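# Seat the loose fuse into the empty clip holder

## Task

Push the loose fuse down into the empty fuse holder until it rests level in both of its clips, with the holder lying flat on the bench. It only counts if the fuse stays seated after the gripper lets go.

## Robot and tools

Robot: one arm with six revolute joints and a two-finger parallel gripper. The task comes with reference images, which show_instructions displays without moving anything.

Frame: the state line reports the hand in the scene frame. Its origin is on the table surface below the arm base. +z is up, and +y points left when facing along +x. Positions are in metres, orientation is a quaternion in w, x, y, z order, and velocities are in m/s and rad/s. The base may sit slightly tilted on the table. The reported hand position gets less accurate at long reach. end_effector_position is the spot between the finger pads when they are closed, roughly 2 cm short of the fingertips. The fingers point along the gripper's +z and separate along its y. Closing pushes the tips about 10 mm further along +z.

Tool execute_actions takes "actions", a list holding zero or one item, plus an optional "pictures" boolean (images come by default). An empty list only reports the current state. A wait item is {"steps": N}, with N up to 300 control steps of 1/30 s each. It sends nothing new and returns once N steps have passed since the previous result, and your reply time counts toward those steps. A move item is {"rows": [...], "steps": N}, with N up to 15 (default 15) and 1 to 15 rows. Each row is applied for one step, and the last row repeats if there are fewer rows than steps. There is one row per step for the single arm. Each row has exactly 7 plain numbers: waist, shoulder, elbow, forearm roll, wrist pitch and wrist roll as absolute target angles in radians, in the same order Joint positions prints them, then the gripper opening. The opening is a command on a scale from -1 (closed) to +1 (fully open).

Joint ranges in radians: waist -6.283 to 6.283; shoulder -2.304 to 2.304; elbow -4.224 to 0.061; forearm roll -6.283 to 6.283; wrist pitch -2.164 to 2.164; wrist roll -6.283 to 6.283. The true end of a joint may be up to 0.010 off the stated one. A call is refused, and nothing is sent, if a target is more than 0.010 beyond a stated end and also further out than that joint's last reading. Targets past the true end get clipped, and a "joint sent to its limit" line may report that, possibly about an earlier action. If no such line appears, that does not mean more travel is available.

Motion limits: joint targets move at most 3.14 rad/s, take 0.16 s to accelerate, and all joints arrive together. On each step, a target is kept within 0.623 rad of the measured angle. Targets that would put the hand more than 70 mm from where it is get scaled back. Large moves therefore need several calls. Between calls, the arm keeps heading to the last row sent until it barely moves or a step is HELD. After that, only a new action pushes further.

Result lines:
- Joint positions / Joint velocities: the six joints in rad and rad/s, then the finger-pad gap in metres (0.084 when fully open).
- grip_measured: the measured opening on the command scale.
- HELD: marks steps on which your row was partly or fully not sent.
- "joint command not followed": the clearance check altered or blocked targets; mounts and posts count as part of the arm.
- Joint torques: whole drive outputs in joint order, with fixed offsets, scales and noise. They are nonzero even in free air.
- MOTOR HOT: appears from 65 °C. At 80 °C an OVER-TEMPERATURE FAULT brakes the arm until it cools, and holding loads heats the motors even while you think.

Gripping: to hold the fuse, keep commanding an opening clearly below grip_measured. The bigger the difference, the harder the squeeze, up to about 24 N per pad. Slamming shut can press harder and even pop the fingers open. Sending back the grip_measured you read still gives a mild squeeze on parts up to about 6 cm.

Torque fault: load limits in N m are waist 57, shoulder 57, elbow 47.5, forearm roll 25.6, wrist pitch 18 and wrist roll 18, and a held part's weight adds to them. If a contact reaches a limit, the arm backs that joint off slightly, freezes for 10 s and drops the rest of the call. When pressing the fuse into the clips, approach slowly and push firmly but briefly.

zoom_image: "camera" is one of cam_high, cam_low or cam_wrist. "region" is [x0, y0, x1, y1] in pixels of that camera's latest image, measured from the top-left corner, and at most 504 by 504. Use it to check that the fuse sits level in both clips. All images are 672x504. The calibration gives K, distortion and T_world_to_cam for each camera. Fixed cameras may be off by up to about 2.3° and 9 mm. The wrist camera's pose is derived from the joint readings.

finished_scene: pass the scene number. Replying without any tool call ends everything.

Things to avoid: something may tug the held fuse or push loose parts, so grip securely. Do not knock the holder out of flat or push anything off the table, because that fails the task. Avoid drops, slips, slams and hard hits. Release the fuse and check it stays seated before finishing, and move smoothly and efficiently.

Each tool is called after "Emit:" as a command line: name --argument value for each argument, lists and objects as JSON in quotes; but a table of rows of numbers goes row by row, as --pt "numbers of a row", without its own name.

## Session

Emit:
execute_actions --actions '[]'

Scene clock: 0.00 s of 4306.00 s.
end_effector_position=(+0.2738, -0.2943, +0.1241) grip_measured=+1.00 end_effector_quat_wxyz=(-0.155, +0.803, +0.550, +0.170) end_effector_velocity=(-0.000, +0.000, -0.001) end_effector_angular_velocity=(+0.001, +0.001, -0.000)
Joint positions: [-1.02  -1.708 -1.64   0.638 -1.187 -2.877  0.084]
Joint velocities: [-0.    -0.001  0.    -0.001 -0.     0.     0.   ]
Joint torques (N m, as the arm reports them, + toward a larger angle): no reading
camera_calibration (this result's frames):
cam_wrist: T_world_to_cam=[[0.937662, -0.343776, -0.0510706, -0.322138], [-0.330937, -0.838269, -0.433342, -0.0411717], [0.106162, 0.42323, -0.899781, 0.34037], [0, 0, 0, 1]] pos_world=[0.252297, -0.289311, 0.271965]

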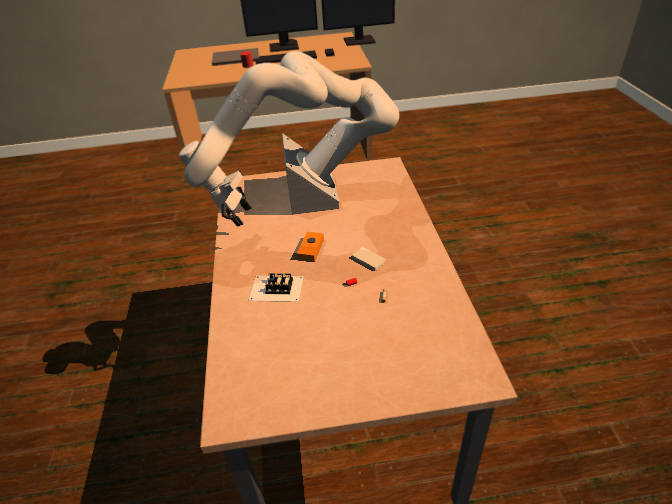

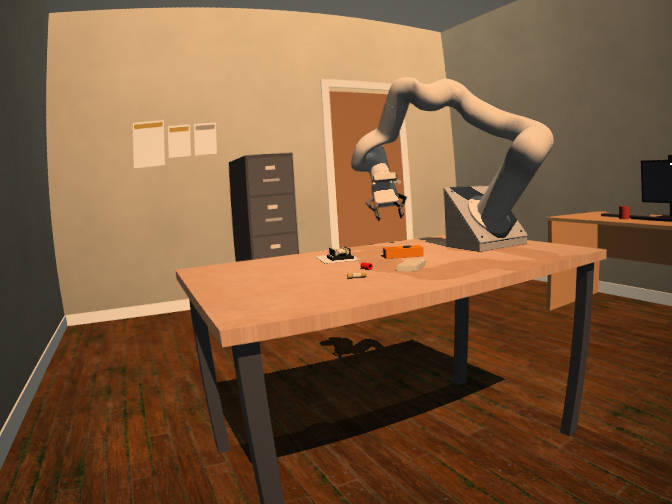

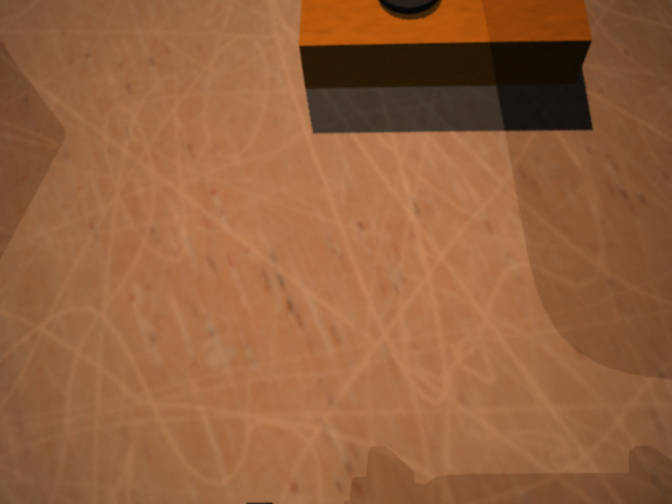

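Emit:
zoom_image --camera "cam_high" --region '[240, 225, 420, 315]'

Region (240, 225, 420, 315) of cam_high's 672x504 image, scaled by 2.800, with more detail than that image has.

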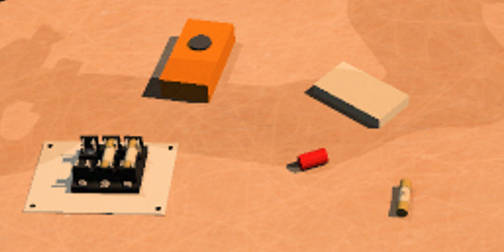

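Emit:
execute_actions --actions '[{"rows":[[-0.95,-1.25,-1.64,0.7,-1.15,-3.2,1]]}]' --pictures false

Emit:
execute_actions --actions '[{"rows":[[-0.6,-1.068,-1.7,0.85,-1.08,-3.6,0.6]]}]' --pictures false

Emit:
execute_actions --actions '[{"rows":[[-0.114,-1.068,-1.725,0.958,-1.034,-3.96,0.2]]}]' --pictures false

Emit:
execute_actions --actions '[{"rows":[[-0.114,-1.068,-1.725,0.958,-1.034,-3.96,0.2]]}]'

Scene clock: 18.30 s of 4306.00 s.
end_effector_position=(+0.3572, -0.3020, +0.2615) grip_measured=+1.00 end_effector_quat_wxyz=(-0.034, +0.726, +0.674, +0.136) end_effector_velocity=(+0.182, +0.030, +0.315) end_effector_angular_velocity=(-0.568, -0.294, +0.589)
Joint positions: [-0.982 -1.461 -1.641  0.671 -1.167 -3.051  0.084]
Joint velocities: [ 0.086  0.554  0.001  0.075  0.045 -0.389  0.   ]
Joint torques (N m, as the arm reports them, + toward a larger angle): [-13.6   45.   -22.83   2.59  -0.53  -0.35]
Steps of this call (steps 1 to 90: nothing new was sent; then 14.80 s passed at rest; steps 91 to 105: all 15 steps of this action). Readings (joint positions):
91: [-1.020 -1.707 -1.640 0.638 -1.187 -2.877]
92: [-1.019 -1.703 -1.639 0.638 -1.186 -2.882]
94: [-1.014 -1.670 -1.637 0.643 -1.184 -2.906]
98: [-1.002 -1.591 -1.641 0.654 -1.178 -2.959]
105: the state above

Scene clock: 18.80 s of 4306.00 s.
end_effector_position=(+0.4983, -0.2348, +0.3413) grip_measured=+0.60 end_effector_quat_wxyz=(+0.057, +0.552, +0.829, +0.070) end_effector_velocity=(+0.281, +0.196, +0.118) end_effector_angular_velocity=(-0.447, -0.132, +0.917)
Joint positions: [-0.797 -1.258 -1.669  0.759 -1.124 -3.325  0.069]
Joint velocities: [ 0.387  0.372 -0.061  0.179  0.086 -0.54  -0.   ]
Joint torques (N m, as the arm reports them, + toward a larger angle): [-20.24  40.95 -22.34   3.82  -0.27  -0.39]
Steps of this call (steps 1 to 15: all 15 steps of this action). Readings (joint positions):
1: [-0.979 -1.443 -1.641 0.674 -1.166 -3.064]
2: [-0.974 -1.426 -1.642 0.678 -1.163 -3.080]
4: [-0.947 -1.399 -1.646 0.690 -1.157 -3.118]
8: [-0.890 -1.347 -1.654 0.716 -1.145 -3.195]
15: the state above

Scene clock: 19.30 s of 4306.00 s.
end_effector_position=(+0.6181, -0.1125, +0.2961) grip_measured=+0.19 end_effector_quat_wxyz=(+0.052, +0.348, +0.936, +0.024) end_effector_velocity=(+0.198, +0.274, -0.135) end_effector_angular_velocity=(-0.149, +0.115, +0.887)
Joint positions: [-0.533 -1.175 -1.692  0.839 -1.088 -3.578  0.052]
Joint velocities: [ 0.529  0.136 -0.043  0.151  0.068 -0.481 -0.   ]
Joint torques (N m, as the arm reports them, + toward a larger angle): [-26.3   40.16 -20.46   3.48  -0.18  -0.52]
Steps of this call (steps 1 to 15: all 15 steps of this action). Readings (joint positions):
1: [-0.784 -1.245 -1.671 0.765 -1.121 -3.343]
2: [-0.769 -1.235 -1.674 0.771 -1.119 -3.361]
4: [-0.733 -1.225 -1.677 0.782 -1.113 -3.396]
8: [-0.659 -1.207 -1.682 0.803 -1.104 -3.464]
15: the state above

Scene clock: 19.80 s of 4306.00 s.
end_effector_position=(+0.6949, +0.0352, +0.2204) grip_measured=+0.19 end_effector_quat_wxyz=(+0.029, +0.136, +0.990, +0.002) end_effector_velocity=(+0.107, +0.312, -0.164) end_effector_angular_velocity=(-0.052, +0.105, +0.858)
Joint positions: [-0.274 -1.109 -1.712  0.912 -1.055 -3.814  0.052]
Joint velocities: [ 0.504  0.129 -0.04   0.143  0.065 -0.458 -0.   ]
Joint torques (N m, as the arm reports them, + toward a larger angle): [-31.79  37.7  -17.79   3.37  -0.15  -0.49]
Steps of this call (steps 1 to 15: all 15 steps of this action). Readings (joint positions):
1: [-0.515 -1.171 -1.693 0.844 -1.086 -3.595]
2: [-0.498 -1.166 -1.694 0.849 -1.083 -3.611]
4: [-0.463 -1.157 -1.697 0.859 -1.079 -3.642]
8: [-0.394 -1.140 -1.703 0.878 -1.070 -3.706]
15: the state above
camera_calibration (this result's frames):
cam_wrist: T_world_to_cam=[[0.26059, 0.965242, 0.0200264, -0.189995], [0.962723, -0.261356, 0.069691, -0.614086], [0.0725027, 0.00111912, -0.997368, 0.302637], [0, 0, 0, 1]] pos_world=[0.618763, 0.022557, 0.348441]

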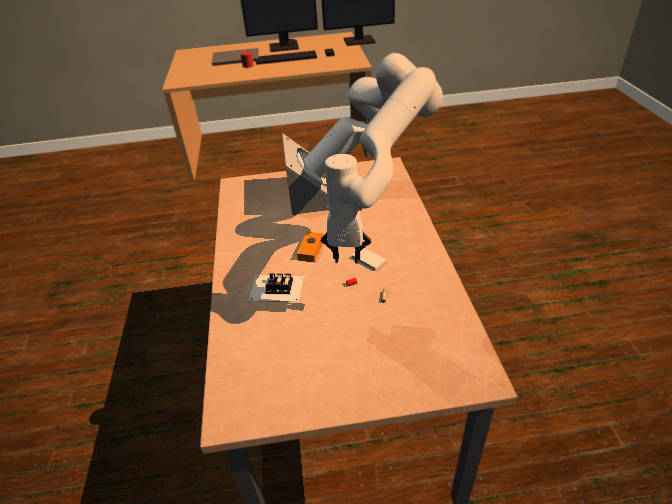

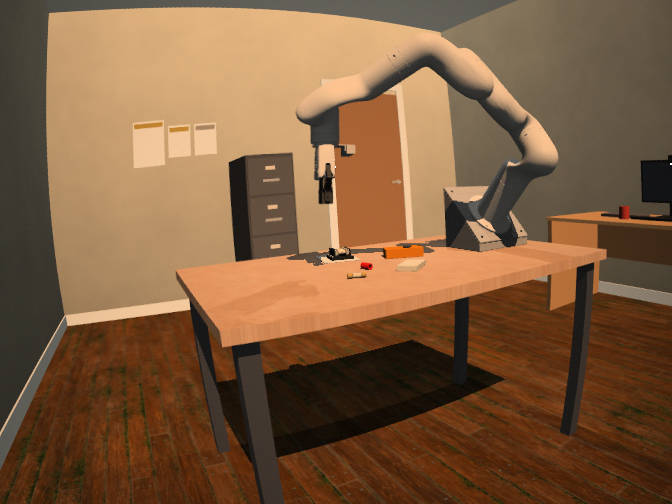

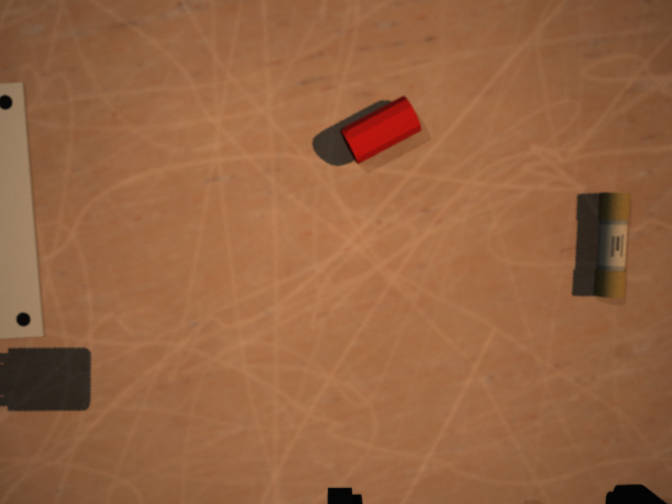

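Emit:
execute_actions --actions '[{"rows":[[-0.0387,-1.031,-1.5556,1.079,-0.929,-3.758,0.2]]}]' --pictures false

Emit:
execute_actions --actions '[{"rows":[[-0.0387,-1.031,-1.5556,1.079,-0.929,-3.758,0.2]]}]'

Scene clock: 39.97 s of 4306.00 s.
end_effector_position=(+0.6835, +0.1533, +0.1021) grip_measured=+0.19 end_effector_quat_wxyz=(+0.012, +0.150, +0.989, +0.001) end_effector_velocity=(-0.007, +0.001, -0.010) end_effector_angular_velocity=(-0.002, -0.001, -0.058)
Joint positions: [-0.04  -1.031 -1.559  1.077 -0.931 -3.762  0.052]
Joint velocities: [0.012 0.006 0.029 0.022 0.02  0.037 0.   ]
Joint torques (N m, as the arm reports them, + toward a larger angle): [-31.47  37.47 -16.05   2.57  -0.21  -0.35]
Steps of this call (steps 1 to 30: the robot went on to your last target; steps 31 to 90: nothing new was sent; then 16.67 s passed at rest; steps 91 to 105: all 15 steps of this action). Readings (joint positions):
91: [-0.114 -1.068 -1.725 0.958 -1.034 -3.959]
92: [-0.112 -1.067 -1.720 0.962 -1.030 -3.953]
94: [-0.096 -1.057 -1.683 0.990 -1.006 -3.907]
98: [-0.053 -1.040 -1.590 1.053 -0.952 -3.802]
105: the state above

Scene clock: 40.47 s of 4306.00 s.
end_effector_position=(+0.6825, +0.1535, +0.1008) grip_measured=+0.19 end_effector_quat_wxyz=(+0.012, +0.153, +0.988, +0.001) end_effector_velocity=(-0.000, -0.000, -0.000) end_effector_angular_velocity=(-0.000, +0.000, -0.001)
Joint positions: [-0.039 -1.031 -1.556  1.079 -0.929 -3.758  0.052]
Joint velocities: [-0.    -0.     0.001  0.     0.001  0.     0.   ]
Joint torques (N m, as the arm reports them, + toward a larger angle): [-31.5   36.37 -15.59   3.27  -0.14  -0.59]
Steps of this call (steps 1 to 15: all 15 steps of this action). Readings (joint positions):
1: [-0.040 -1.031 -1.558 1.077 -0.930 -3.760]
2: [-0.040 -1.031 -1.557 1.078 -0.930 -3.760]
4: [-0.039 -1.031 -1.557 1.078 -0.929 -3.759]
8: [-0.039 -1.031 -1.556 1.079 -0.929 -3.758]
15: the state above
camera_calibration (this result's frames):
cam_wrist: T_world_to_cam=[[0.295155, 0.95534, 0.0144647, -0.320116], [0.954671, -0.295492, 0.0358824, -0.548683], [0.0385541, 0.00321817, -0.999251, 0.207131], [0, 0, 0, 1]] pos_world=[0.61031, 0.143021, 0.231294]

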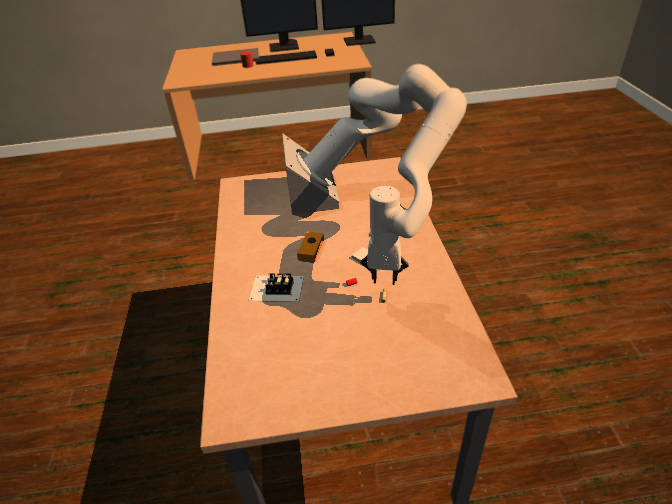

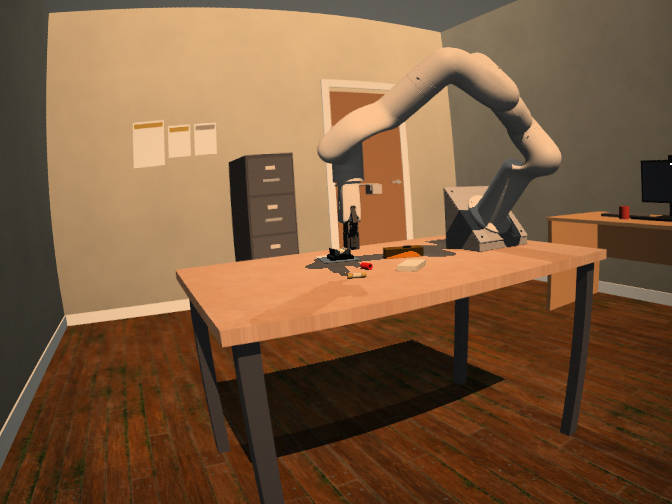

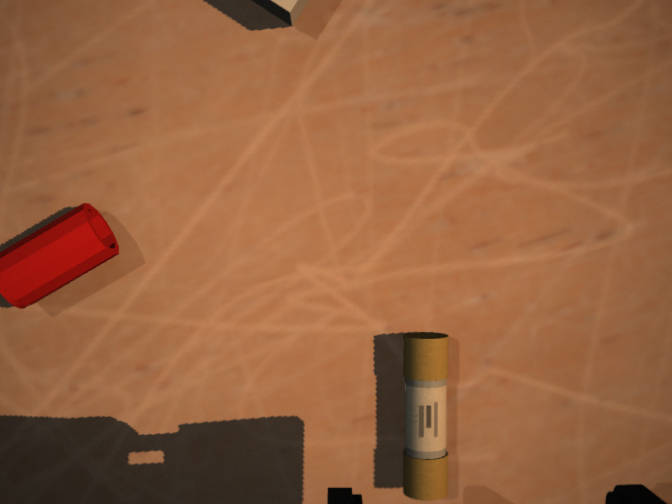

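Emit:
execute_actions --actions '[{"rows":[[0.015,-1.065,-1.535,1.15,-0.885,-3.80,0.2]],"steps":12}]' --pictures false

Emit:
execute_actions --actions '[{"rows":[[0.0395,-1.0988,-1.5537,1.1866,-0.8666,-3.819,0.2]]}]'

Emit:
zoom_image --camera "cam_low" --region '[310, 230, 400, 290]'

Scene clock: 56.73 s of 4306.00 s.
end_effector_position=(+0.6734, +0.1582, +0.0556) grip_measured=+0.19 end_effector_quat_wxyz=(+0.010, +0.154, +0.988, +0.001) end_effector_velocity=(-0.000, +0.002, -0.013) end_effector_angular_velocity=(-0.002, -0.007, +0.002)
Joint positions: [ 0.013 -1.064 -1.536  1.147 -0.887 -3.798  0.052]
Joint velocities: [ 0.016 -0.009  0.004  0.027  0.017 -0.017  0.   ]
Joint torques (N m, as the arm reports them, + toward a larger angle): [-34.76  40.2  -14.73   3.51  -0.19  -0.43]
Steps of this call (steps 1 to 15: the robot went on to your last target; steps 16 to 90: nothing new was sent; then 12.87 s passed at rest; steps 91 to 102: all 12 steps of this action). Readings (joint positions):
91: [-0.038 -1.031 -1.555 1.079 -0.929 -3.758]
92: [-0.035 -1.033 -1.555 1.085 -0.925 -3.762]
94: [-0.017 -1.044 -1.548 1.109 -0.910 -3.776]
98: [0.008 -1.061 -1.537 1.139 -0.892 -3.793]
102: the state above

Scene clock: 57.23 s of 4306.00 s.
end_effector_position=(+0.6759, +0.1584, +0.0310) grip_measured=+0.19 end_effector_quat_wxyz=(+0.012, +0.153, +0.988, +0.002) end_effector_velocity=(-0.001, +0.000, -0.003) end_effector_angular_velocity=(+0.000, +0.002, +0.001)
Joint positions: [ 0.039 -1.098 -1.554  1.186 -0.867 -3.819  0.052]
Joint velocities: [ 0.004 -0.004 -0.001  0.003  0.001 -0.003 -0.   ]
Joint torques (N m, as the arm reports them, + toward a larger angle): [-32.03  38.24 -14.02   2.79  -0.12  -0.49]
Steps of this call (steps 1 to 15: all 15 steps of this action). Readings (joint positions):
1: [0.014 -1.064 -1.536 1.149 -0.886 -3.799]
2: [0.016 -1.067 -1.538 1.153 -0.884 -3.802]
4: [0.025 -1.080 -1.544 1.166 -0.877 -3.808]
8: [0.036 -1.094 -1.551 1.181 -0.869 -3.816]
15: the state above
camera_calibration (this result's frames):
cam_wrist: T_world_to_cam=[[0.295228, 0.955306, 0.0152129, -0.321929], [0.954637, -0.295594, 0.0359548, -0.538445], [0.0388447, 0.00390791, -0.999238, 0.137379], [0, 0, 0, 1]] pos_world=[0.603725, 0.147843, 0.161532]

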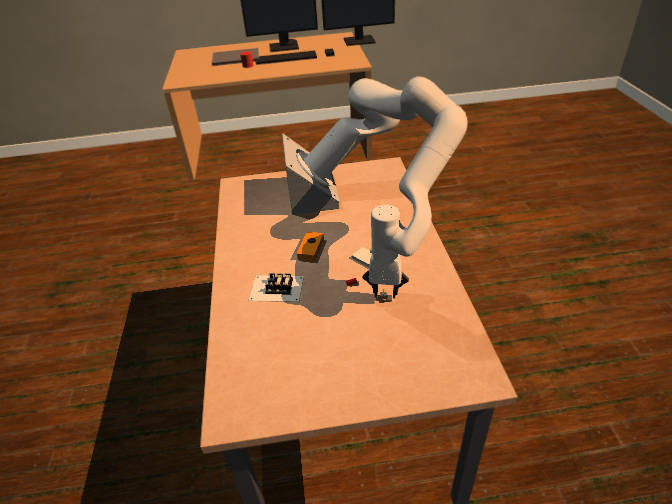

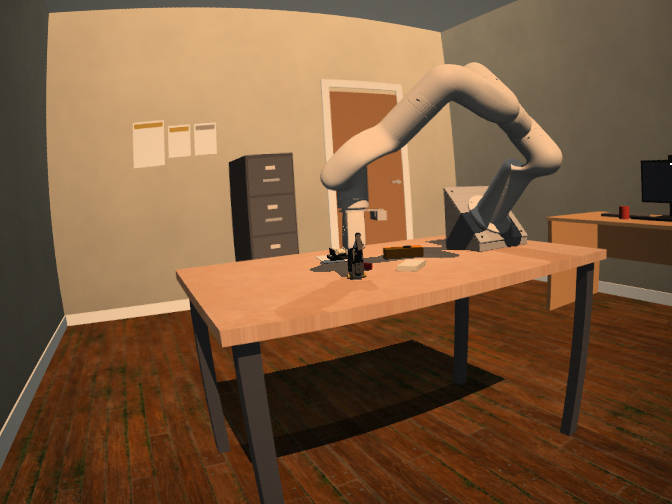

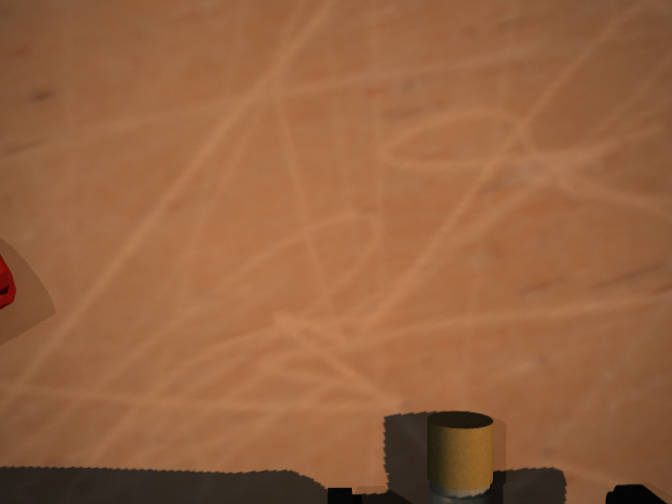

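Region (310, 230, 400, 290) of cam_low's 672x504 image, scaled by 5.600, with more detail than that image has.

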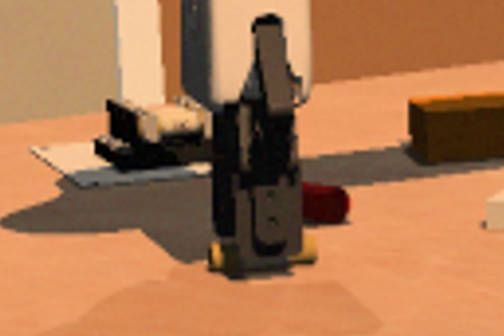

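Emit:
execute_actions --actions '[{"rows":[[0.041,-1.1005,-1.5537,1.189,-0.866,-3.82,-0.3],[0.041,-1.1005,-1.5537,1.189,-0.866,-3.82,-0.3],[0.041,-1.1005,-1.5537,1.189,-0.866,-3.82,-0.3],[0.041,-1.1005,-1.5537,1.189,-0.866,-3.82,-0.5],[0.041,-1.1005,-1.5537,1.189,-0.866,-3.82,-0.5],[0.041,-1.1005,-1.5537,1.189,-0.866,-3.82,-0.5],[0.041,-1.1005,-1.5537,1.189,-0.866,-3.82,-0.62],[0.041,-1.1005,-1.5537,1.189,-0.866,-3.82,-0.62],[0.041,-1.1005,-1.5537,1.189,-0.866,-3.82,-0.62],[0.041,-1.1005,-1.5537,1.189,-0.866,-3.82,-0.85]]}]' --pictures false

Emit:
execute_actions --actions '[{"rows":[[-0.0387,-1.0,-1.5,1.079,-0.92,-3.758,-0.85]]}]'

Scene clock: 65.87 s of 4306.00 s.
end_effector_position=(+0.6755, +0.1584, +0.0291) grip_measured=-0.73 end_effector_quat_wxyz=(+0.012, +0.154, +0.988, +0.002) end_effector_velocity=(-0.000, -0.000, -0.000) end_effector_angular_velocity=(-0.000, +0.000, +0.000)
Joint positions: [ 0.041 -1.1   -1.554  1.189 -0.866 -3.82   0.012]
Joint velocities: [-0. -0.  0. -0.  0. -0.  0.]
Joint torques (N m, as the arm reports them, + toward a larger angle): [-31.37  39.29 -13.43   2.57  -0.11  -0.59]
Steps of this call (steps 1 to 15: the robot went on to your last target; steps 16 to 90: nothing new was sent; then 5.13 s passed at rest; steps 91 to 105: all 15 steps of this action). Readings (joint positions):
91: [0.040 -1.099 -1.554 1.187 -0.867 -3.819]
92: [0.040 -1.099 -1.554 1.187 -0.866 -3.819]
94: [0.040 -1.100 -1.554 1.188 -0.866 -3.819]
98: [0.041 -1.100 -1.554 1.189 -0.866 -3.820]
105: the state above

Scene clock: 66.37 s of 4306.00 s.
end_effector_position=(+0.6658, +0.1543, +0.0999) grip_measured=-0.73 end_effector_quat_wxyz=(+0.006, +0.162, +0.987, -0.002) end_effector_velocity=(-0.002, -0.000, +0.011) end_effector_angular_velocity=(-0.000, +0.002, -0.003)
Joint positions: [-0.037 -1.002 -1.5    1.081 -0.919 -3.759  0.012]
Joint velocities: [-0.011  0.015  0.007 -0.016 -0.01   0.01  -0.   ]
Joint torques (N m, as the arm reports them, + toward a larger angle): [-30.98  35.57 -15.64   3.07  -0.11  -0.48]
Steps of this call (steps 1 to 15: all 15 steps of this action). Readings (joint positions):
1: [0.041 -1.100 -1.553 1.189 -0.866 -3.820]
2: [0.038 -1.097 -1.550 1.184 -0.869 -3.817]
4: [0.015 -1.068 -1.532 1.150 -0.885 -3.798]
8: [-0.027 -1.015 -1.511 1.098 -0.911 -3.769]
15: the state above
camera_calibration (this result's frames):
cam_wrist: T_world_to_cam=[[0.311989, 0.950068, 0.0057995, -0.325399], [0.949729, -0.312034, 0.0254976, -0.525614], [0.0260341, -0.00244703, -0.999658, 0.216131], [0, 0, 0, 1]] pos_world=[0.595085, 0.145671, 0.231346]

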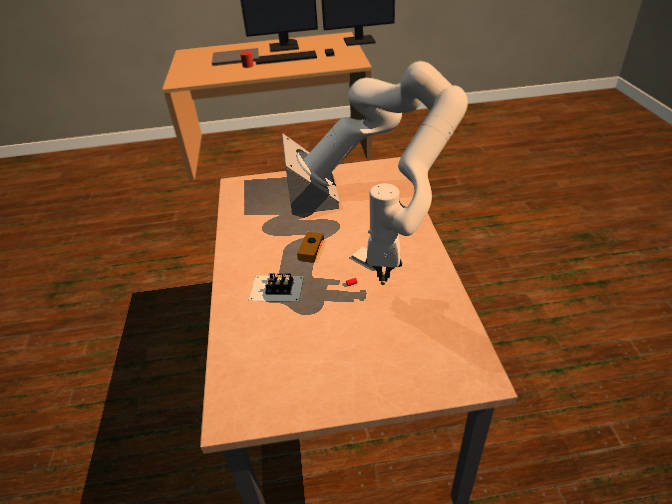

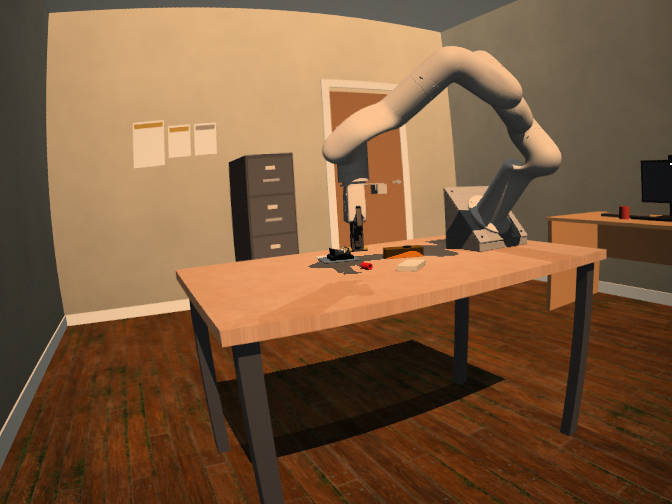

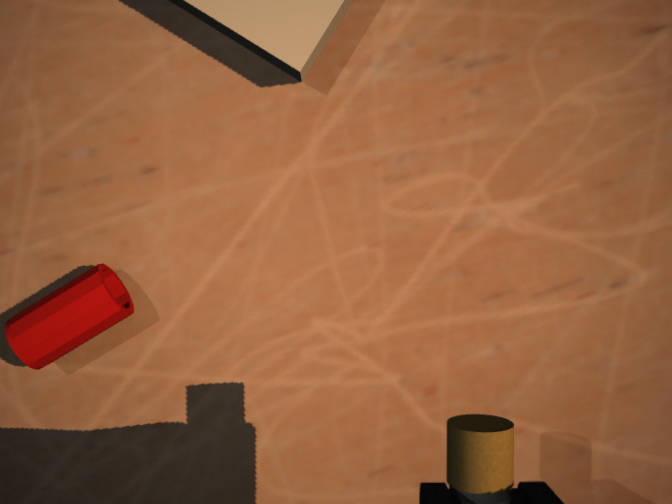

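Emit:
execute_actions --actions '[{"rows":[[-0.22,-1.15,-1.75,0.95,-1.0,-3.95,-0.85]]}]' --pictures false

Emit:
execute_actions --actions '[{"rows":[[-0.45,-1.5527,-2.0515,0.808,-1.077,-4.227,-0.85]]}]' --pictures false

Emit:
execute_actions --actions '[{"rows":[[-0.45,-1.5527,-2.0515,0.808,-1.077,-4.227,-0.85]]}]' --pictures false

Emit:
execute_actions --actions '[{"rows":[[-0.45,-1.5527,-2.0515,0.808,-1.077,-4.227,-0.85]]}]'

Scene clock: 84.43 s of 4306.00 s.
end_effector_position=(+0.7140, +0.0508, +0.1793) grip_measured=-0.73 end_effector_quat_wxyz=(+0.037, +0.066, +0.997, -0.009) end_effector_velocity=(+0.021, -0.066, +0.051) end_effector_angular_velocity=(-0.025, -0.026, +0.143)
Joint positions: [-0.21  -1.141 -1.734  0.958 -0.995 -3.938  0.012]
Joint velocities: [-0.103 -0.093 -0.161 -0.082 -0.057 -0.127  0.   ]
Joint torques (N m, as the arm reports them, + toward a larger angle): [-27.99  40.89 -16.47   3.6   -0.07  -0.42]
Steps of this call (steps 1 to 15: the robot went on to your last target; steps 16 to 90: nothing new was sent; then 14.57 s passed at rest; steps 91 to 105: all 15 steps of this action). Readings (joint positions):
91: [-0.039 -1.000 -1.501 1.079 -0.920 -3.759]
92: [-0.042 -1.004 -1.506 1.075 -0.923 -3.764]
94: [-0.068 -1.026 -1.544 1.056 -0.935 -3.792]
98: [-0.133 -1.078 -1.630 1.012 -0.961 -3.857]
105: the state above

Scene clock: 84.93 s of 4306.00 s.
end_effector_position=(+0.6828, -0.1098, +0.1724) grip_measured=-0.73 end_effector_quat_wxyz=(+0.021, +0.024, +0.999, -0.007) end_effector_velocity=(-0.119, -0.345, -0.035) end_effector_angular_velocity=(+0.036, +0.073, +0.176)
Joint positions: [-0.365 -1.406 -1.939  0.861 -1.048 -4.125  0.012]
Joint velocities: [-0.341 -0.59  -0.448 -0.211 -0.113 -0.408  0.   ]
Joint torques (N m, as the arm reports them, + toward a larger angle): [-33.53  42.57 -18.8    3.26   0.08  -0.58]
Steps of this call (steps 1 to 15: all 15 steps of this action). Readings (joint positions):
1: [-0.213 -1.144 -1.739 0.955 -0.996 -3.942]
2: [-0.217 -1.151 -1.748 0.952 -0.999 -3.949]
4: [-0.237 -1.185 -1.777 0.939 -1.007 -3.974]
8: [-0.285 -1.268 -1.835 0.910 -1.021 -4.029]
15: the state above

Scene clock: 85.43 s of 4306.00 s.
end_effector_position=(+0.6481, -0.1916, +0.1621) grip_measured=-0.73 end_effector_quat_wxyz=(+0.012, +0.001, +1.000, -0.001) end_effector_velocity=(-0.007, -0.011, -0.004) end_effector_angular_velocity=(+0.003, +0.005, +0.003)
Joint positions: [-0.449 -1.55  -2.051  0.809 -1.077 -4.226  0.012]
Joint velocities: [-0.01  -0.02  -0.012 -0.007 -0.003 -0.012  0.   ]
Joint torques (N m, as the arm reports them, + toward a larger angle): [-29.8   47.31 -19.79   3.03  -0.04  -0.42]
Steps of this call (steps 1 to 15: all 15 steps of this action). Readings (joint positions):
1: [-0.376 -1.425 -1.954 0.854 -1.052 -4.138]
2: [-0.387 -1.445 -1.969 0.847 -1.056 -4.152]
4: [-0.410 -1.484 -1.999 0.833 -1.063 -4.179]
8: [-0.440 -1.535 -2.036 0.815 -1.073 -4.214]
15: the state above

Scene clock: 85.93 s of 4306.00 s.
end_effector_position=(+0.6472, -0.1930, +0.1617) grip_measured=-0.87 end_effector_quat_wxyz=(+0.012, +0.001, +1.000, -0.000) end_effector_velocity=(+0.000, +0.001, -0.000) end_effector_angular_velocity=(+0.000, +0.000, +0.001)
Joint positions: [-0.45  -1.553 -2.052  0.808 -1.077 -4.227  0.006]
Joint velocities: [ 0.001  0.     0.     0.    -0.    -0.    -0.   ]
Joint torques (N m, as the arm reports them, + toward a larger angle): [-31.49  46.32 -20.31   2.15  -0.28  -0.45]
Steps of this call (steps 1 to 15: all 15 steps of this action). Readings (joint positions):
1: [-0.449 -1.551 -2.051 0.809 -1.077 -4.226]
2: [-0.449 -1.551 -2.051 0.808 -1.077 -4.226]
4: [-0.449 -1.552 -2.051 0.808 -1.077 -4.227]
8: [-0.450 -1.552 -2.052 0.808 -1.077 -4.227]
15: the state above
camera_calibration (this result's frames):
cam_wrist: T_world_to_cam=[[-0.00536497, 0.999957, 0.0076129, 0.224677], [0.99931, 0.00508147, 0.0367822, -0.590569], [0.036742, 0.00780499, -0.999294, 0.272548], [0, 0, 0, 1]] pos_world=[0.581353, -0.223794, 0.292367]

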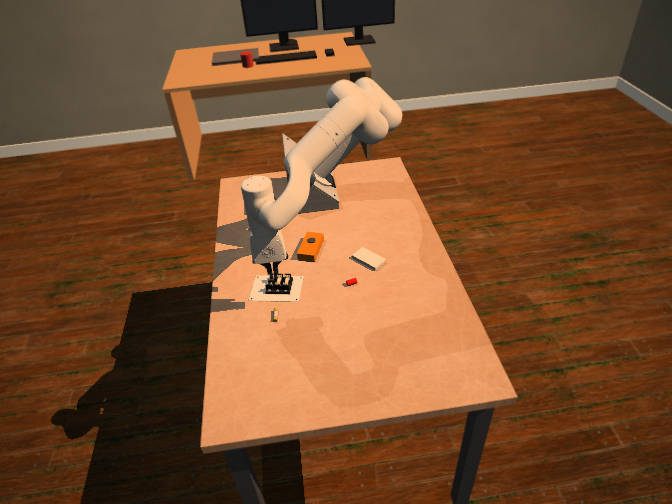

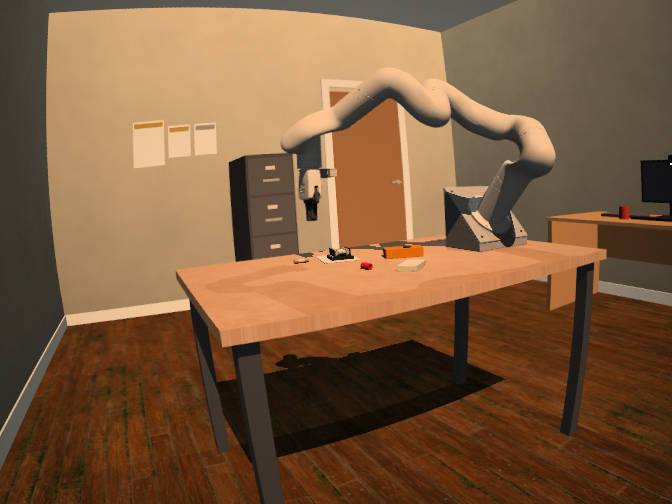

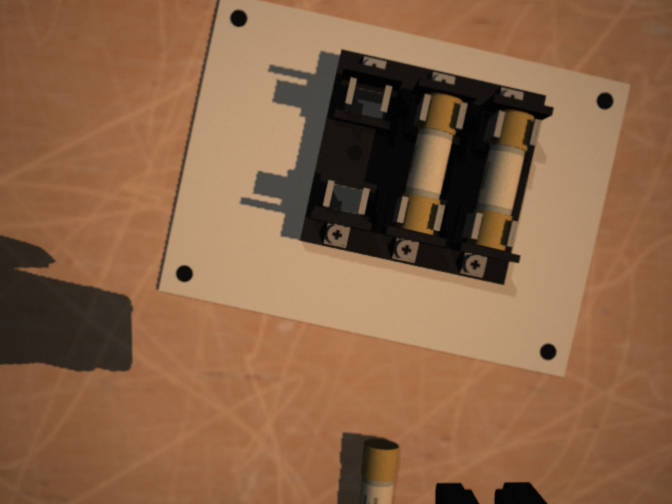

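Emit:
execute_actions --actions '[{"rows":[[-0.391,-1.6,-2.03,1.1,-0.9,-4.335,0.2]]}]' --pictures false

Emit:
execute_actions --actions '[{"rows":[[-0.391,-1.627,-2.0305,1.1677,-0.8774,-4.335,0.2]]}]'

Scene clock: 118.40 s of 4306.00 s.
end_effector_position=(+0.6960, -0.1970, +0.1074) grip_measured=+0.19 end_effector_quat_wxyz=(+0.115, +0.029, +0.993, -0.015) end_effector_velocity=(+0.009, -0.003, -0.008) end_effector_angular_velocity=(-0.012, -0.040, -0.016)
Joint positions: [-0.392 -1.599 -2.031  1.094 -0.903 -4.333  0.052]
Joint velocities: [ 0.01  -0.008  0.003  0.056  0.035 -0.022  0.   ]
Joint torques (N m, as the arm reports them, + toward a larger angle): [-32.52  45.31 -18.16   2.26  -0.01  -0.51]
Steps of this call (steps 1 to 15: the robot went on to your last target; steps 16 to 110: nothing new was sent; then 28.30 s passed at rest; steps 111 to 125: all 15 steps of this action). Readings (joint positions):
111: [-0.450 -1.553 -2.051 0.809 -1.077 -4.227]
112: [-0.449 -1.553 -2.051 0.815 -1.073 -4.230]
114: [-0.440 -1.560 -2.048 0.865 -1.042 -4.249]
118: [-0.404 -1.590 -2.034 1.028 -0.944 -4.308]
125: the state above

Scene clock: 118.90 s of 4306.00 s.
end_effector_position=(+0.6975, -0.2076, +0.0928) grip_measured=+0.19 end_effector_quat_wxyz=(+0.136, +0.060, +0.989, -0.011) end_effector_velocity=(-0.000, -0.002, -0.002) end_effector_angular_velocity=(+0.001, -0.005, -0.009)
Joint positions: [-0.391 -1.626 -2.031  1.167 -0.878 -4.335  0.052]
Joint velocities: [-0.    -0.005  0.     0.009  0.005  0.     0.   ]
Joint torques (N m, as the arm reports them, + toward a larger angle): [-31.74  46.03 -18.96   2.91  -0.05  -0.58]
Steps of this call (steps 1 to 15: all 15 steps of this action). Readings (joint positions):
1: [-0.392 -1.599 -2.031 1.096 -0.902 -4.334]
2: [-0.392 -1.601 -2.031 1.103 -0.900 -4.334]
4: [-0.392 -1.610 -2.031 1.127 -0.891 -4.334]
8: [-0.391 -1.624 -2.030 1.157 -0.881 -4.335]
15: the state above
camera_calibration (this result's frames):
cam_wrist: T_world_to_cam=[[0.111612, 0.993751, 0.00131635, 0.157791], [0.953418, -0.107456, 0.281863, -0.652331], [0.280243, -0.0302042, -0.959454, 0.020528], [0, 0, 0, 1]] pos_world=[0.59858, -0.226281, 0.203356]

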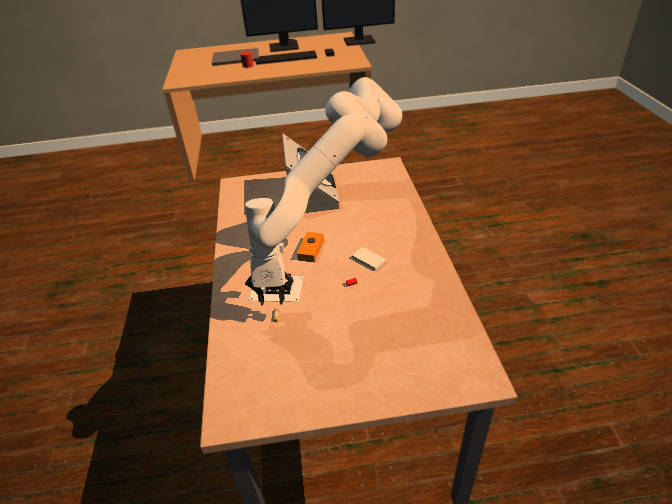

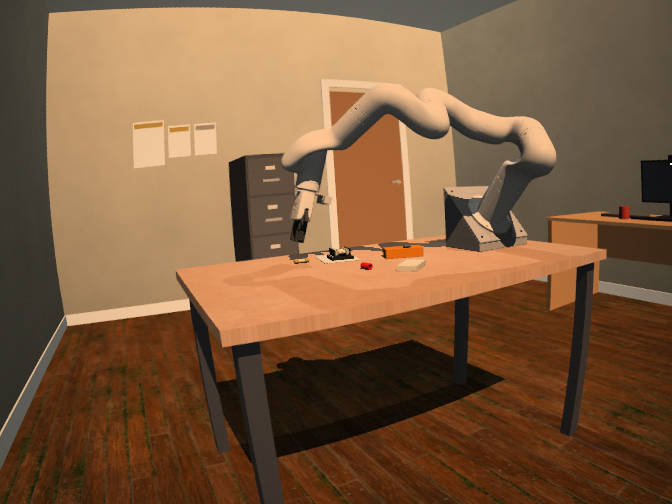

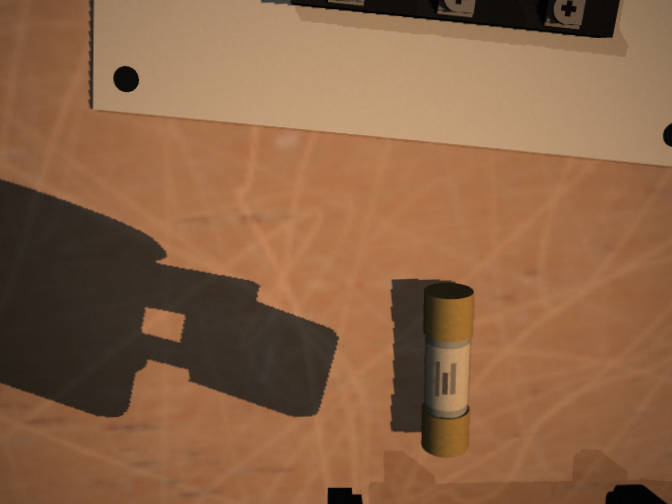

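Emit:
execute_actions --actions '[{"rows":[[-0.347,-1.668,-2.024,1.24,-0.847,-4.384,0.2]],"steps":12}]' --pictures false

Emit:
execute_actions --actions '[{"rows":[[-0.3298,-1.6861,-2.0257,1.27,-0.8344,-4.403,0.2]]}]'

Emit:
zoom_image --camera "cam_low" --region '[260, 210, 350, 280]'

Scene clock: 140.57 s of 4306.00 s.
end_effector_position=(+0.6932, -0.2043, +0.0484) grip_measured=+0.19 end_effector_quat_wxyz=(+0.135, +0.061, +0.989, -0.010) end_effector_velocity=(+0.003, +0.001, -0.010) end_effector_angular_velocity=(-0.004, -0.009, +0.004)
Joint positions: [-0.349 -1.666 -2.024  1.237 -0.848 -4.382  0.052]
Joint velocities: [ 0.013 -0.011 -0.003  0.029  0.012 -0.02   0.   ]
Joint torques (N m, as the arm reports them, + toward a larger angle): [-32.17  46.44 -18.73   2.5    0.07  -0.48]
Steps of this call (steps 1 to 15: the robot went on to your last target; steps 16 to 90: nothing new was sent; then 18.27 s passed at rest; steps 91 to 102: all 12 steps of this action). Readings (joint positions):
91: [-0.391 -1.627 -2.030 1.168 -0.877 -4.335]
92: [-0.388 -1.629 -2.031 1.174 -0.875 -4.339]
94: [-0.373 -1.643 -2.029 1.198 -0.864 -4.356]
98: [-0.353 -1.664 -2.023 1.229 -0.852 -4.376]
102: the state above

Scene clock: 141.07 s of 4306.00 s.
end_effector_position=(+0.6915, -0.2036, +0.0295) grip_measured=+0.19 end_effector_quat_wxyz=(+0.136, +0.061, +0.989, -0.010) end_effector_velocity=(-0.001, -0.000, -0.003) end_effector_angular_velocity=(-0.000, +0.001, -0.001)
Joint positions: [-0.33  -1.686 -2.026  1.27  -0.835 -4.403  0.052]
Joint velocities: [ 0.003 -0.004 -0.     0.004  0.002 -0.003  0.   ]
Joint torques (N m, as the arm reports them, + toward a larger angle): [-31.56  46.16 -18.1    3.29  -0.03  -0.49]
Steps of this call (steps 1 to 15: all 15 steps of this action). Readings (joint positions):
1: [-0.348 -1.667 -2.024 1.238 -0.848 -4.383]
2: [-0.346 -1.669 -2.025 1.242 -0.846 -4.386]
4: [-0.340 -1.675 -2.025 1.253 -0.841 -4.392]
8: [-0.332 -1.684 -2.025 1.265 -0.836 -4.400]
15: the state above
camera_calibration (this result's frames):
cam_wrist: T_world_to_cam=[[0.113642, 0.99352, 0.00180026, 0.1531], [0.953051, -0.109525, 0.282308, -0.628587], [0.280675, -0.0303664, -0.959322, -0.0387188], [0, 0, 0, 1]] pos_world=[0.592544, -0.22213, 0.140035]

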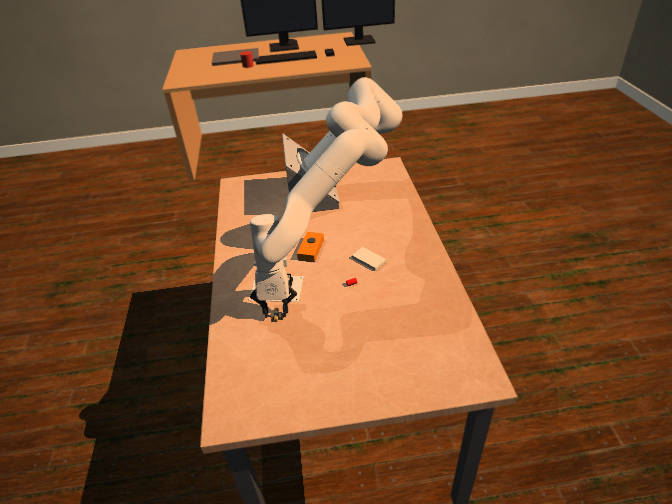

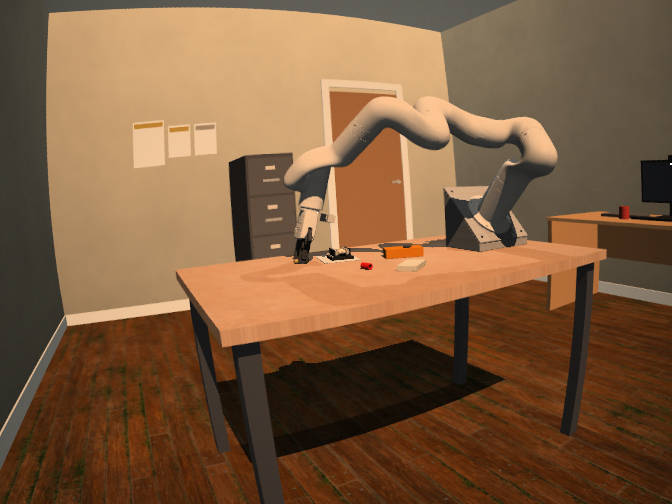

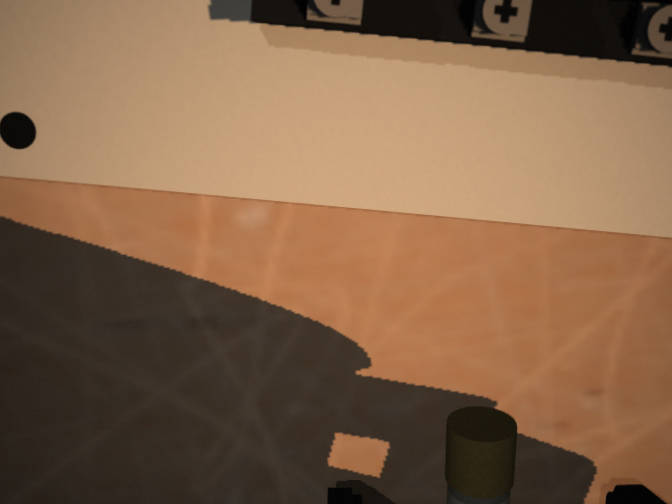

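Region (260, 210, 350, 280) of cam_low's 672x504 image, scaled by 5.600, with more detail than that image has.

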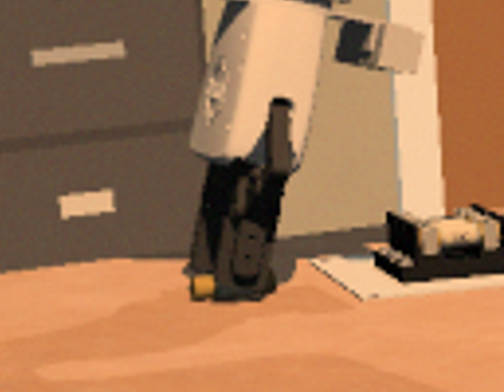

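Emit:
execute_actions --actions '[{"rows":[[-0.332,-1.684,-2.0257,1.2665,-0.8356,-4.401,-0.3],[-0.332,-1.684,-2.0257,1.2665,-0.8356,-4.401,-0.3],[-0.332,-1.684,-2.0257,1.2665,-0.8356,-4.401,-0.3],[-0.332,-1.684,-2.0257,1.2665,-0.8356,-4.401,-0.5],[-0.332,-1.684,-2.0257,1.2665,-0.8356,-4.401,-0.5],[-0.332,-1.684,-2.0257,1.2665,-0.8356,-4.401,-0.5],[-0.332,-1.684,-2.0257,1.2665,-0.8356,-4.401,-0.62],[-0.332,-1.684,-2.0257,1.2665,-0.8356,-4.401,-0.62],[-0.332,-1.684,-2.0257,1.2665,-0.8356,-4.401,-0.62],[-0.332,-1.684,-2.0257,1.2665,-0.8356,-4.401,-0.8],[-0.332,-1.684,-2.0257,1.2665,-0.8356,-4.401,-1]]}]' --pictures false

Emit:
execute_actions --actions '[{"rows":[[-0.391,-1.627,-2.0305,1.1677,-0.8774,-4.335,-1]]}]'

Emit:
zoom_image --camera "cam_low" --region '[260, 190, 350, 270]'

Scene clock: 155.93 s of 4306.00 s.
end_effector_position=(+0.6918, -0.2038, +0.0315) grip_measured=-0.74 end_effector_quat_wxyz=(+0.136, +0.061, +0.989, -0.010) end_effector_velocity=(-0.001, -0.000, -0.001) end_effector_angular_velocity=(+0.001, +0.001, -0.001)
Joint positions: [-0.332 -1.684 -2.026  1.267 -0.836 -4.401  0.011]
Joint velocities: [ 0.001 -0.002  0.     0.001  0.     0.     0.   ]
Joint torques (N m, as the arm reports them, + toward a larger angle): [-30.53  44.87 -16.74   3.11   0.02  -0.42]
Steps of this call (steps 1 to 15: the robot went on to your last target; steps 16 to 90: nothing new was sent; then 11.37 s passed at rest; steps 91 to 105: all 15 steps of this action). Readings (joint positions):
91: [-0.330 -1.686 -2.026 1.270 -0.834 -4.403]
92: [-0.330 -1.686 -2.026 1.269 -0.835 -4.403]
94: [-0.331 -1.685 -2.026 1.268 -0.835 -4.402]
98: [-0.332 -1.684 -2.026 1.267 -0.835 -4.401]
105: the state above

Scene clock: 156.43 s of 4306.00 s.
end_effector_position=(+0.6970, -0.2078, +0.0910) grip_measured=-0.74 end_effector_quat_wxyz=(+0.136, +0.061, +0.989, -0.010) end_effector_velocity=(+0.002, +0.001, +0.010) end_effector_angular_velocity=(-0.001, -0.001, +0.002)
Joint positions: [-0.39  -1.628 -2.03   1.169 -0.877 -4.336  0.011]
Joint velocities: [-0.007  0.009 -0.003 -0.013 -0.007  0.01   0.   ]
Joint torques (N m, as the arm reports them, + toward a larger angle): [-33.4   46.83 -19.01   3.95   0.11  -0.44]
Steps of this call (steps 1 to 15: all 15 steps of this action). Readings (joint positions):
1: [-0.332 -1.684 -2.026 1.266 -0.836 -4.401]
2: [-0.335 -1.681 -2.025 1.260 -0.839 -4.396]
4: [-0.353 -1.664 -2.025 1.228 -0.852 -4.375]
8: [-0.383 -1.634 -2.032 1.184 -0.870 -4.346]
15: the state above
camera_calibration (this result's frames):
cam_wrist: T_world_to_cam=[[0.112957, 0.993598, 0.00204982, 0.156975], [0.953358, -0.108963, 0.281488, -0.651592], [0.279909, -0.0298419, -0.959563, 0.0192929], [0, 0, 0, 1]] pos_world=[0.598069, -0.226394, 0.201607]

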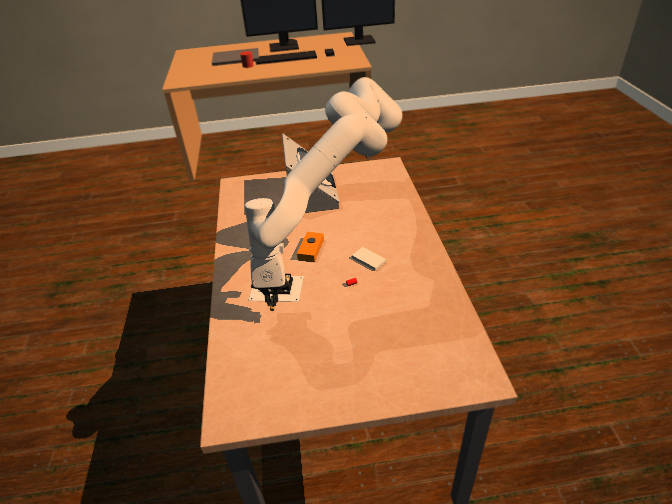

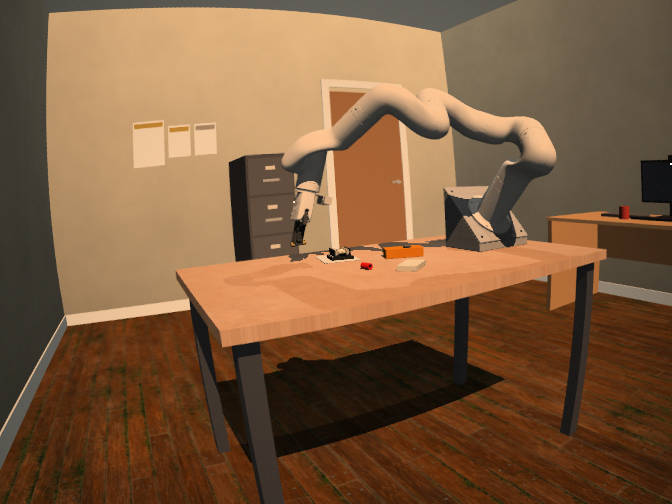

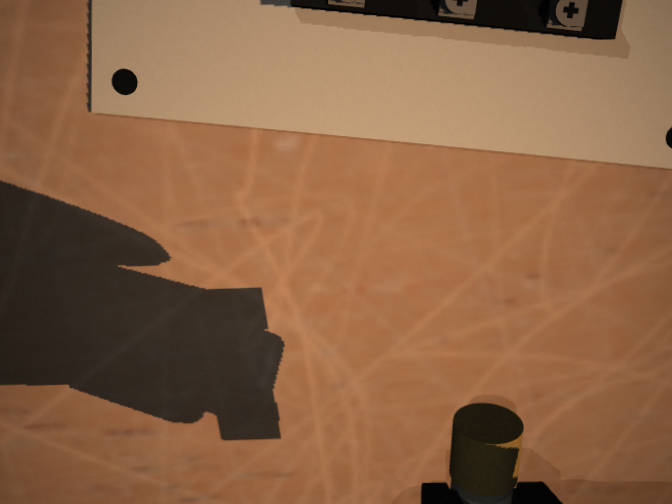

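Region (260, 190, 350, 270) of cam_low's 672x504 image, scaled by 5.600, with more detail than that image has.

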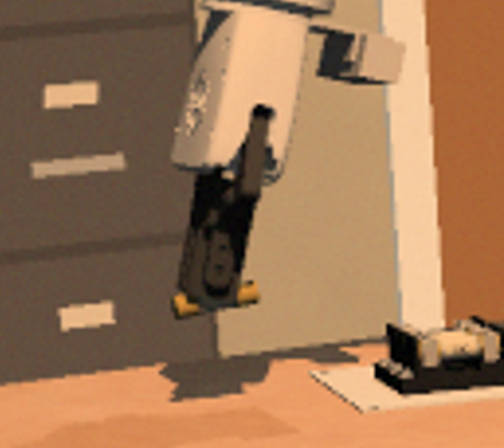

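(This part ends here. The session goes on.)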